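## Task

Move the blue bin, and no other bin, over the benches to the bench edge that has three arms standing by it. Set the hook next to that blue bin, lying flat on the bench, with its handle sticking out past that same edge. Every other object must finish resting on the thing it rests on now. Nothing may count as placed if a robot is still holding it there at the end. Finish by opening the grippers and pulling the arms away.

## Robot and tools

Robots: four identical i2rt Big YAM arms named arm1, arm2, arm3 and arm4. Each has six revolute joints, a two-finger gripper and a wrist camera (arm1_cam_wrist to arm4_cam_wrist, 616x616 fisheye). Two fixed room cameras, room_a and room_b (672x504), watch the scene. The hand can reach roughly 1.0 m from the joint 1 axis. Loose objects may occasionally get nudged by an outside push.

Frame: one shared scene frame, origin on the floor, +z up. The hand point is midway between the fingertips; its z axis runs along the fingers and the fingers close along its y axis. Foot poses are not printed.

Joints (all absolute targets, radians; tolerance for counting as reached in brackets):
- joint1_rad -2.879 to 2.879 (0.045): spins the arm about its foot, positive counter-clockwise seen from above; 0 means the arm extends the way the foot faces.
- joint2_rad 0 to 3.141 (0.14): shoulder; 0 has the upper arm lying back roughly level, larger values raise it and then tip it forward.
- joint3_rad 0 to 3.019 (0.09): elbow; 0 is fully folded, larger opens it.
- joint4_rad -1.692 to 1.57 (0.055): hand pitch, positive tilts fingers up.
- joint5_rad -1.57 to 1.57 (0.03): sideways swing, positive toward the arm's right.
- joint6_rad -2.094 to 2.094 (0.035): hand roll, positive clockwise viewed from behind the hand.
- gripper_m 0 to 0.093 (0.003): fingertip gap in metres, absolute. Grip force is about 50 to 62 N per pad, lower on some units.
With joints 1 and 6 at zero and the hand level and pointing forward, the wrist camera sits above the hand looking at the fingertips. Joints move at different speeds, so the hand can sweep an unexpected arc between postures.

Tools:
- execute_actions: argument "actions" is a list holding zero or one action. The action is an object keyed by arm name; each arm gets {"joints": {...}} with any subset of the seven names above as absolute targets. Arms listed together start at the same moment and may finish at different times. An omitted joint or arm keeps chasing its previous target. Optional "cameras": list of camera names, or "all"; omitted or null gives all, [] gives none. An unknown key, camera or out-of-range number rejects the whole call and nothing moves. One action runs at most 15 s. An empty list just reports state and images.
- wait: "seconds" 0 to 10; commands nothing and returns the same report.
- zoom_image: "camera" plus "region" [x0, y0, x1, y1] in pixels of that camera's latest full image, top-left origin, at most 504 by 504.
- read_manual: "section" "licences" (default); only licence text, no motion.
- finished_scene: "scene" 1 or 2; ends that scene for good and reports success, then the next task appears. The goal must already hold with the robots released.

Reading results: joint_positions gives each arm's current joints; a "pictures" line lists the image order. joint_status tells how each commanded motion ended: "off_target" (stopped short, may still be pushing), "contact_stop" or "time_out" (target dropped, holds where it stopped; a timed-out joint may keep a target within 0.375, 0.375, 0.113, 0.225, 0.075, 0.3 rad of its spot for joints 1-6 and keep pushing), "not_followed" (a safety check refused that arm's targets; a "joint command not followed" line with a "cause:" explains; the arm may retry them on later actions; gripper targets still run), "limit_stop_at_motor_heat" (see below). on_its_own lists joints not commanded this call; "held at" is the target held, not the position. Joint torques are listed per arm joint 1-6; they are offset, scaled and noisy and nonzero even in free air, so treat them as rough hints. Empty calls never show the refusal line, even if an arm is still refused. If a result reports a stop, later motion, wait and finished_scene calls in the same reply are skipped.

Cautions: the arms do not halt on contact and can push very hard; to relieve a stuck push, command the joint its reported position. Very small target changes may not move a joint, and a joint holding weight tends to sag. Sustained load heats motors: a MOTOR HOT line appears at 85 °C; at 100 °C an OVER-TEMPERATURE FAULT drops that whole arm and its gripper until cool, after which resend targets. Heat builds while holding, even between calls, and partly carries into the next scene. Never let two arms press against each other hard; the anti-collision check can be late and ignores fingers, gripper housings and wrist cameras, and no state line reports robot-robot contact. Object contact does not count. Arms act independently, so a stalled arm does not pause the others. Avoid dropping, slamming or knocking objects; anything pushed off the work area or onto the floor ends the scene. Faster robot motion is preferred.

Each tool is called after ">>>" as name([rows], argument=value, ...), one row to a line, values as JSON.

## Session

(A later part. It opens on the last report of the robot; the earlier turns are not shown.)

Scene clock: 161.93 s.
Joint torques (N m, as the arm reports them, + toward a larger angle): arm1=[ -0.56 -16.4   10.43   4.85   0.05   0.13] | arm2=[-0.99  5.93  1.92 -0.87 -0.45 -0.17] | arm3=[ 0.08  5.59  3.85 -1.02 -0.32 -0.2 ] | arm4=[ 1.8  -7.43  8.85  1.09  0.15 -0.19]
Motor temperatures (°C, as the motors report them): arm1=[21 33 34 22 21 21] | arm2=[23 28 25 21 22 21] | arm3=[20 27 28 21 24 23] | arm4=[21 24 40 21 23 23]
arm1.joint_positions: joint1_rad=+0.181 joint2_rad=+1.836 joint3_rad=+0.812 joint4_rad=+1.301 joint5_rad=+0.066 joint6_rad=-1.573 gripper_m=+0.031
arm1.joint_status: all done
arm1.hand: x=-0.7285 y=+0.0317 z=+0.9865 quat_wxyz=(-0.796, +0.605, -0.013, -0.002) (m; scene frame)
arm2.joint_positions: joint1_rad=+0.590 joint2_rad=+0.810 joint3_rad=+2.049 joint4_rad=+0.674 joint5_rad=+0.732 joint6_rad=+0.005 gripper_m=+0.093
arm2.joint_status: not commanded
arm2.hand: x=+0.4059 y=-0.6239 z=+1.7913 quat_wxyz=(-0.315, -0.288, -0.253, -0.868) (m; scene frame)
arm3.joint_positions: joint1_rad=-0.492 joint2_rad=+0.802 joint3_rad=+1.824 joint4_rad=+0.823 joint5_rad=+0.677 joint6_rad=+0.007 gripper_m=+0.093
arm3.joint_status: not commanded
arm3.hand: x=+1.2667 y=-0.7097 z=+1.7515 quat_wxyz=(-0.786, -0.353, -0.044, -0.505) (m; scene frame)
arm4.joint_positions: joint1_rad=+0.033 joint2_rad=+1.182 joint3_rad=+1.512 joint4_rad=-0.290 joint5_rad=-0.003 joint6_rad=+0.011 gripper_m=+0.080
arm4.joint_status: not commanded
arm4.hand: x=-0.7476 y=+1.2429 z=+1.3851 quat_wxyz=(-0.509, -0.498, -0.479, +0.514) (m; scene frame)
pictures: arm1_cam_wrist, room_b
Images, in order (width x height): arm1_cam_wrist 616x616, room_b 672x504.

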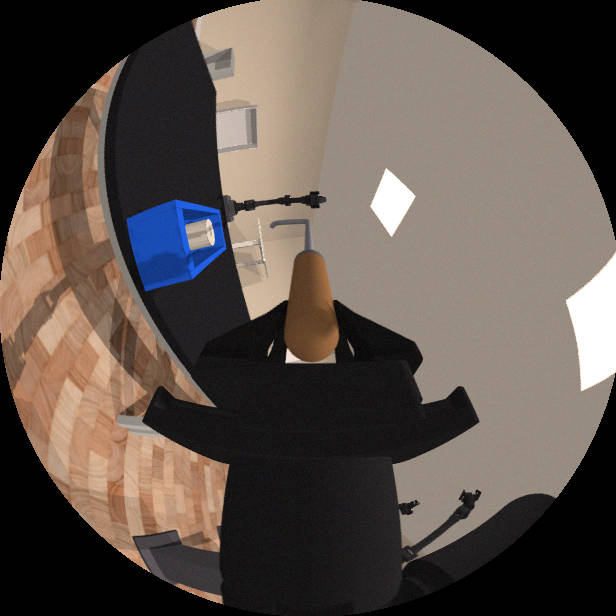

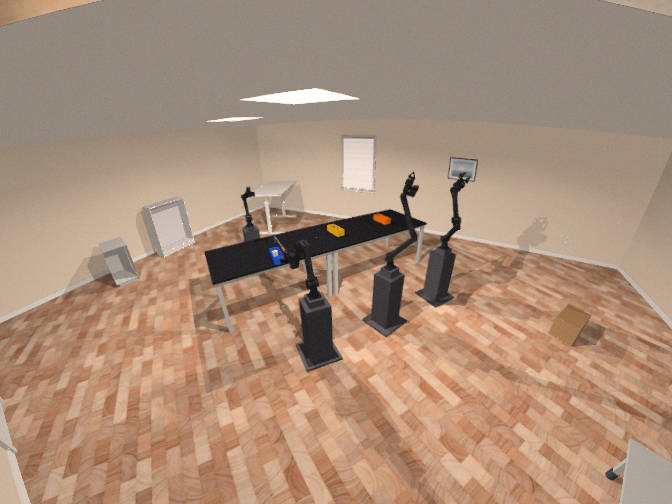

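>>> execute_actions([
  {"arm1":{"joints":{"joint1_rad":0.5,"joint5_rad":0.37,"joint3_rad":1.32,"joint4_rad":0.72}}},
], cameras=[])

>>> execute_actions([
  {"arm1":{"joints":{"joint2_rad":2.18,"joint4_rad":0.98}}},
], cameras=["arm1_cam_wrist","room_a"])

Scene clock: 169.93 s.
Joint torques (N m, as the arm reports them, + toward a larger angle): arm1=[  0.02 -19.74  16.31   3.57   0.     0.14] | arm2=[-0.41  5.6   1.77 -0.66 -0.44 -0.14] | arm3=[-0.25  5.63  3.89 -1.02 -0.32 -0.19] | arm4=[ 1.79 -7.4   8.84  1.09  0.15 -0.19]
Motor temperatures (°C, as the motors report them): arm1=[21 32 35 22 21 21] | arm2=[23 28 25 21 22 21] | arm3=[20 27 28 21 24 23] | arm4=[21 24 40 21 23 23]
arm1.joint_positions: joint1_rad=+0.493 joint2_rad=+1.836 joint3_rad=+1.255 joint4_rad=+0.697 joint5_rad=+0.372 joint6_rad=-1.573 gripper_m=+0.031
arm1.joint_status: all done
arm1.hand: x=-0.9117 y=+0.1236 z=+1.0638 quat_wxyz=(-0.742, +0.670, -0.020, -0.013) (m; scene frame)
arm2.joint_positions: joint1_rad=+0.590 joint2_rad=+0.810 joint3_rad=+2.049 joint4_rad=+0.674 joint5_rad=+0.732 joint6_rad=+0.005 gripper_m=+0.093
arm2.joint_status: not commanded
arm2.hand: x=+0.4059 y=-0.6239 z=+1.7913 quat_wxyz=(-0.315, -0.288, -0.253, -0.868) (m; scene frame)
arm3.joint_positions: joint1_rad=-0.492 joint2_rad=+0.802 joint3_rad=+1.824 joint4_rad=+0.823 joint5_rad=+0.677 joint6_rad=+0.007 gripper_m=+0.093
arm3.joint_status: not commanded
arm3.hand: x=+1.2667 y=-0.7097 z=+1.7515 quat_wxyz=(-0.786, -0.353, -0.044, -0.505) (m; scene frame)
arm4.joint_positions: joint1_rad=+0.033 joint2_rad=+1.182 joint3_rad=+1.512 joint4_rad=-0.290 joint5_rad=-0.003 joint6_rad=+0.011 gripper_m=+0.080
arm4.joint_status: not commanded
arm4.hand: x=-0.7476 y=+1.2429 z=+1.3851 quat_wxyz=(-0.509, -0.498, -0.479, +0.514) (m; scene frame)
pictures: none
No camera images: the call's "cameras" was empty. Leave "cameras" out to get every camera's image.

Scene clock: 171.23 s.
Joint torques (N m, as the arm reports them, + toward a larger angle): arm1=[ -0.4  -22.54  12.35   3.55   0.05   0.14] | arm2=[-0.78  5.17  1.86 -0.84 -0.39 -0.15] | arm3=[ 0.05  5.4   3.89 -0.96 -0.32 -0.19] | arm4=[ 1.81 -7.41  8.84  1.09  0.15 -0.19]
Motor temperatures (°C, as the motors report them): arm1=[21 32 35 22 21 21] | arm2=[23 28 25 21 22 21] | arm3=[20 27 28 21 24 23] | arm4=[21 24 40 21 23 23]
arm1.joint_positions: joint1_rad=+0.493 joint2_rad=+2.226 joint3_rad=+1.271 joint4_rad=+0.960 joint5_rad=+0.371 joint6_rad=-1.574 gripper_m=+0.031
arm1.joint_status: all done
arm1.hand: x=-0.9213 y=+0.1436 z=+0.8467 quat_wxyz=(-0.707, +0.708, -0.005, +0.001) (m; scene frame)
arm2.joint_positions: joint1_rad=+0.590 joint2_rad=+0.810 joint3_rad=+2.049 joint4_rad=+0.674 joint5_rad=+0.732 joint6_rad=+0.005 gripper_m=+0.093
arm2.joint_status: not commanded
arm2.hand: x=+0.4059 y=-0.6239 z=+1.7913 quat_wxyz=(-0.315, -0.288, -0.253, -0.868) (m; scene frame)
arm3.joint_positions: joint1_rad=-0.492 joint2_rad=+0.802 joint3_rad=+1.824 joint4_rad=+0.823 joint5_rad=+0.677 joint6_rad=+0.007 gripper_m=+0.093
arm3.joint_status: not commanded
arm3.hand: x=+1.2667 y=-0.7097 z=+1.7515 quat_wxyz=(-0.786, -0.353, -0.044, -0.505) (m; scene frame)
arm4.joint_positions: joint1_rad=+0.033 joint2_rad=+1.182 joint3_rad=+1.512 joint4_rad=-0.290 joint5_rad=-0.003 joint6_rad=+0.011 gripper_m=+0.080
arm4.joint_status: not commanded
arm4.hand: x=-0.7476 y=+1.2429 z=+1.3851 quat_wxyz=(-0.509, -0.498, -0.479, +0.514) (m; scene frame)
pictures: arm1_cam_wrist, room_a
Images, in order (width x height): arm1_cam_wrist 616x616, room_a 672x504.

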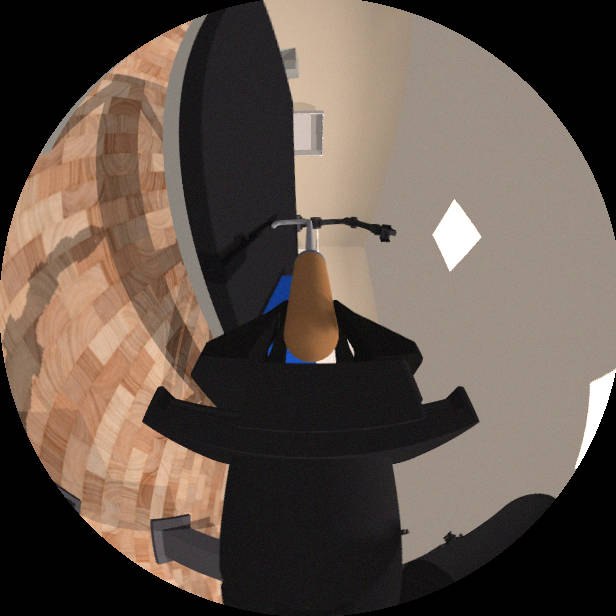

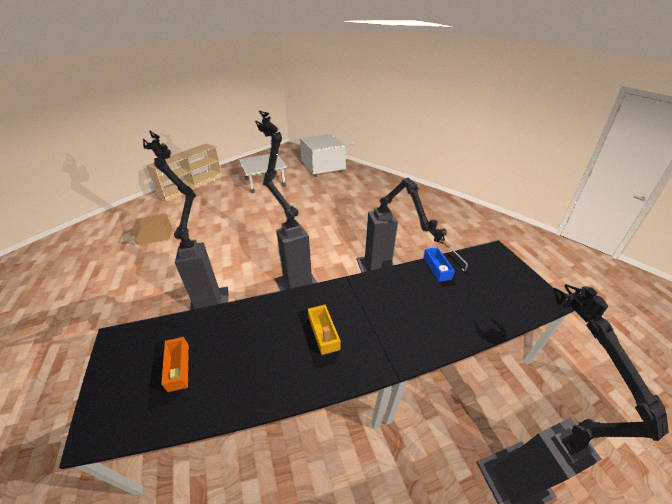

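>>> execute_actions([
  {"arm1":{"joints":{"joint2_rad":2.23,"joint6_rad":0}}},
], cameras=[])

>>> execute_actions([
  {"arm1":{"joints":{"joint2_rad":2.36,"joint3_rad":1.29,"joint4_rad":1.1}}},
], cameras=["arm1_cam_wrist"])

Scene clock: 178.13 s.
Joint torques (N m, as the arm reports them, + toward a larger angle): arm1=[  0.03 -19.26  11.97   3.59   0.01   0.25] | arm2=[-0.76  5.53  1.79 -0.9  -0.45 -0.16] | arm3=[ 0.36  5.43  3.92 -1.05 -0.31 -0.19] | arm4=[ 1.78 -7.42  8.84  1.08  0.15 -0.19]
Motor temperatures (°C, as the motors report them): arm1=[21 33 36 22 21 21] | arm2=[23 28 25 21 22 21] | arm3=[20 27 28 21 24 23] | arm4=[21 24 40 21 23 23]
arm1.joint_positions: joint1_rad=+0.493 joint2_rad=+2.233 joint3_rad=+1.271 joint4_rad=+0.960 joint5_rad=+0.372 joint6_rad=-0.014 gripper_m=+0.031
arm1.joint_status: all done
arm1.hand: x=-0.9210 y=+0.1432 z=+0.8413 quat_wxyz=(-0.502, +0.502, -0.502, -0.494) (m; scene frame)
arm2.joint_positions: joint1_rad=+0.590 joint2_rad=+0.810 joint3_rad=+2.049 joint4_rad=+0.674 joint5_rad=+0.732 joint6_rad=+0.005 gripper_m=+0.093
arm2.joint_status: not commanded
arm2.hand: x=+0.4059 y=-0.6239 z=+1.7913 quat_wxyz=(-0.315, -0.288, -0.253, -0.868) (m; scene frame)
arm3.joint_positions: joint1_rad=-0.492 joint2_rad=+0.802 joint3_rad=+1.824 joint4_rad=+0.823 joint5_rad=+0.677 joint6_rad=+0.007 gripper_m=+0.093
arm3.joint_status: not commanded
arm3.hand: x=+1.2667 y=-0.7097 z=+1.7515 quat_wxyz=(-0.786, -0.353, -0.044, -0.505) (m; scene frame)
arm4.joint_positions: joint1_rad=+0.033 joint2_rad=+1.182 joint3_rad=+1.512 joint4_rad=-0.290 joint5_rad=-0.003 joint6_rad=+0.011 gripper_m=+0.080
arm4.joint_status: not commanded
arm4.hand: x=-0.7476 y=+1.2429 z=+1.3851 quat_wxyz=(-0.509, -0.498, -0.479, +0.514) (m; scene frame)
pictures: none
No camera images: the call's "cameras" was empty. Leave "cameras" out to get every camera's image.

Scene clock: 179.10 s.
Joint torques (N m, as the arm reports them, + toward a larger angle): arm1=[  0.01 -18.2    8.23   3.42   0.08   0.11] | arm2=[-1.06  5.85  1.99 -0.85 -0.45 -0.16] | arm3=[ 0.07  5.5   3.87 -1.05 -0.32 -0.18] | arm4=[ 1.78 -7.42  8.84  1.09  0.15 -0.19]
Motor temperatures (°C, as the motors report them): arm1=[21 33 36 22 21 21] | arm2=[23 28 25 21 22 21] | arm3=[20 27 28 21 24 23] | arm4=[21 24 40 21 23 23]
arm1.joint_positions: joint1_rad=+0.493 joint2_rad=+2.350 joint3_rad=+1.271 joint4_rad=+1.080 joint5_rad=+0.370 joint6_rad=+0.000 gripper_m=+0.031
arm1.joint_status: all done
arm1.hand: x=-0.9182 y=+0.1335 z=+0.7840 quat_wxyz=(-0.499, +0.498, -0.505, -0.499) (m; scene frame)
arm2.joint_positions: joint1_rad=+0.590 joint2_rad=+0.810 joint3_rad=+2.049 joint4_rad=+0.674 joint5_rad=+0.732 joint6_rad=+0.005 gripper_m=+0.093
arm2.joint_status: not commanded
arm2.hand: x=+0.4059 y=-0.6239 z=+1.7913 quat_wxyz=(-0.315, -0.288, -0.253, -0.868) (m; scene frame)
arm3.joint_positions: joint1_rad=-0.492 joint2_rad=+0.802 joint3_rad=+1.824 joint4_rad=+0.823 joint5_rad=+0.677 joint6_rad=+0.007 gripper_m=+0.093
arm3.joint_status: not commanded
arm3.hand: x=+1.2667 y=-0.7097 z=+1.7515 quat_wxyz=(-0.786, -0.353, -0.044, -0.505) (m; scene frame)
arm4.joint_positions: joint1_rad=+0.033 joint2_rad=+1.182 joint3_rad=+1.512 joint4_rad=-0.290 joint5_rad=-0.003 joint6_rad=+0.011 gripper_m=+0.080
arm4.joint_status: not commanded
arm4.hand: x=-0.7476 y=+1.2429 z=+1.3851 quat_wxyz=(-0.509, -0.498, -0.479, +0.514) (m; scene frame)
pictures: arm1_cam_wrist
Images, in order (width x height): arm1_cam_wrist 616x616.

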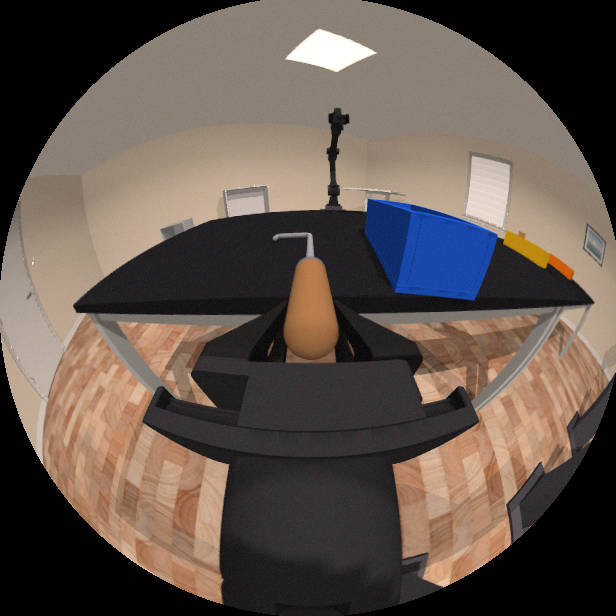

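>>> execute_actions([
  {"arm1":{"joints":{"gripper_m":0.093}}},
], cameras=[])

>>> execute_actions([
  {"arm1":{"joints":{"joint2_rad":1.3}}},
], cameras=["room_a"])

>>> finished_scene(scene=2)

Scene clock: 186.47 s.
Joint torques (N m, as the arm reports them, + toward a larger angle): arm1=[  0.07 -18.55   8.27   3.56   0.09   0.11] | arm2=[-0.96  5.65  1.86 -0.74 -0.46 -0.16] | arm3=[ 0.01  5.48  3.99 -1.04 -0.31 -0.19] | arm4=[ 1.76 -7.43  8.84  1.09  0.15 -0.19]
Motor temperatures (°C, as the motors report them): arm1=[21 33 35 22 21 21] | arm2=[23 27 25 21 22 21] | arm3=[20 27 28 21 24 23] | arm4=[21 24 40 21 23 23]
arm1.joint_positions: joint1_rad=+0.493 joint2_rad=+2.350 joint3_rad=+1.271 joint4_rad=+1.080 joint5_rad=+0.370 joint6_rad=+0.000 gripper_m=+0.093
arm1.joint_status: all done
arm1.hand: x=-0.9182 y=+0.1335 z=+0.7840 quat_wxyz=(-0.499, +0.498, -0.505, -0.499) (m; scene frame)
arm2.joint_positions: joint1_rad=+0.590 joint2_rad=+0.810 joint3_rad=+2.049 joint4_rad=+0.674 joint5_rad=+0.732 joint6_rad=+0.005 gripper_m=+0.093
arm2.joint_status: not commanded
arm2.hand: x=+0.4059 y=-0.6239 z=+1.7913 quat_wxyz=(-0.315, -0.288, -0.253, -0.868) (m; scene frame)
arm3.joint_positions: joint1_rad=-0.492 joint2_rad=+0.802 joint3_rad=+1.824 joint4_rad=+0.823 joint5_rad=+0.677 joint6_rad=+0.007 gripper_m=+0.093
arm3.joint_status: not commanded
arm3.hand: x=+1.2667 y=-0.7097 z=+1.7515 quat_wxyz=(-0.786, -0.353, -0.044, -0.505) (m; scene frame)
arm4.joint_positions: joint1_rad=+0.033 joint2_rad=+1.182 joint3_rad=+1.512 joint4_rad=-0.290 joint5_rad=-0.003 joint6_rad=+0.011 gripper_m=+0.080
arm4.joint_status: not commanded
arm4.hand: x=-0.7476 y=+1.2429 z=+1.3851 quat_wxyz=(-0.509, -0.498, -0.479, +0.514) (m; scene frame)
pictures: none
No camera images: the call's "cameras" was empty. Leave "cameras" out to get every camera's image.

Scene clock: 188.17 s.
Joint torques (N m, as the arm reports them, + toward a larger angle): arm1=[-0.06 -7.58 11.35  1.17 -0.15  0.08] | arm2=[-0.79  5.32  1.91 -0.78 -0.42 -0.16] | arm3=[ 0.16  5.48  3.93 -0.99 -0.28 -0.22] | arm4=[ 1.79 -7.44  8.85  1.09  0.15 -0.19]
Motor temperatures (°C, as the motors report them): arm1=[21 33 35 22 21 21] | arm2=[23 27 25 21 22 21] | arm3=[20 27 28 21 24 23] | arm4=[21 24 40 21 23 23]
arm1.joint_positions: joint1_rad=+0.493 joint2_rad=+1.281 joint3_rad=+1.279 joint4_rad=+1.100 joint5_rad=+0.370 joint6_rad=+0.000 gripper_m=+0.093
arm1.joint_status: all done
arm1.hand: x=-0.8129 y=-0.1270 z=+1.4894 quat_wxyz=(-0.577, +0.088, -0.282, -0.762) (m; scene frame)
arm2.joint_positions: joint1_rad=+0.590 joint2_rad=+0.810 joint3_rad=+2.049 joint4_rad=+0.674 joint5_rad=+0.732 joint6_rad=+0.005 gripper_m=+0.093
arm2.joint_status: not commanded
arm2.hand: x=+0.4059 y=-0.6239 z=+1.7913 quat_wxyz=(-0.315, -0.288, -0.253, -0.868) (m; scene frame)
arm3.joint_positions: joint1_rad=-0.492 joint2_rad=+0.802 joint3_rad=+1.824 joint4_rad=+0.823 joint5_rad=+0.677 joint6_rad=+0.007 gripper_m=+0.093
arm3.joint_status: not commanded
arm3.hand: x=+1.2667 y=-0.7097 z=+1.7515 quat_wxyz=(-0.786, -0.353, -0.044, -0.505) (m; scene frame)
arm4.joint_positions: joint1_rad=+0.033 joint2_rad=+1.182 joint3_rad=+1.512 joint4_rad=-0.290 joint5_rad=-0.003 joint6_rad=+0.011 gripper_m=+0.080
arm4.joint_status: not commanded
arm4.hand: x=-0.7476 y=+1.2429 z=+1.3851 quat_wxyz=(-0.509, -0.498, -0.479, +0.514) (m; scene frame)
pictures: room_a
Images, in order (width x height): room_a 672x504.

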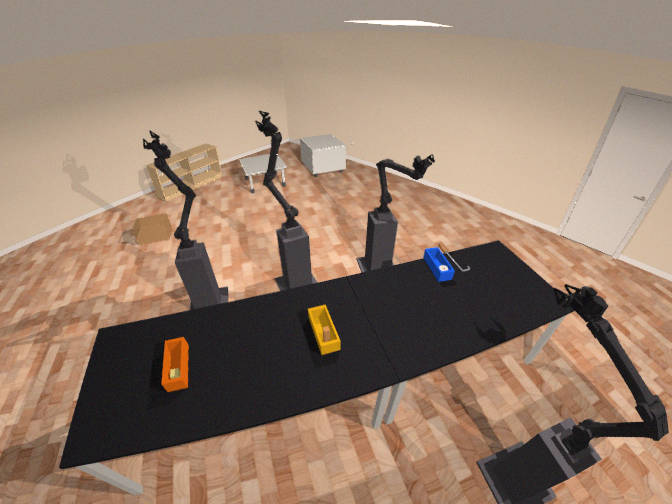

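The scene is finished: the task was done.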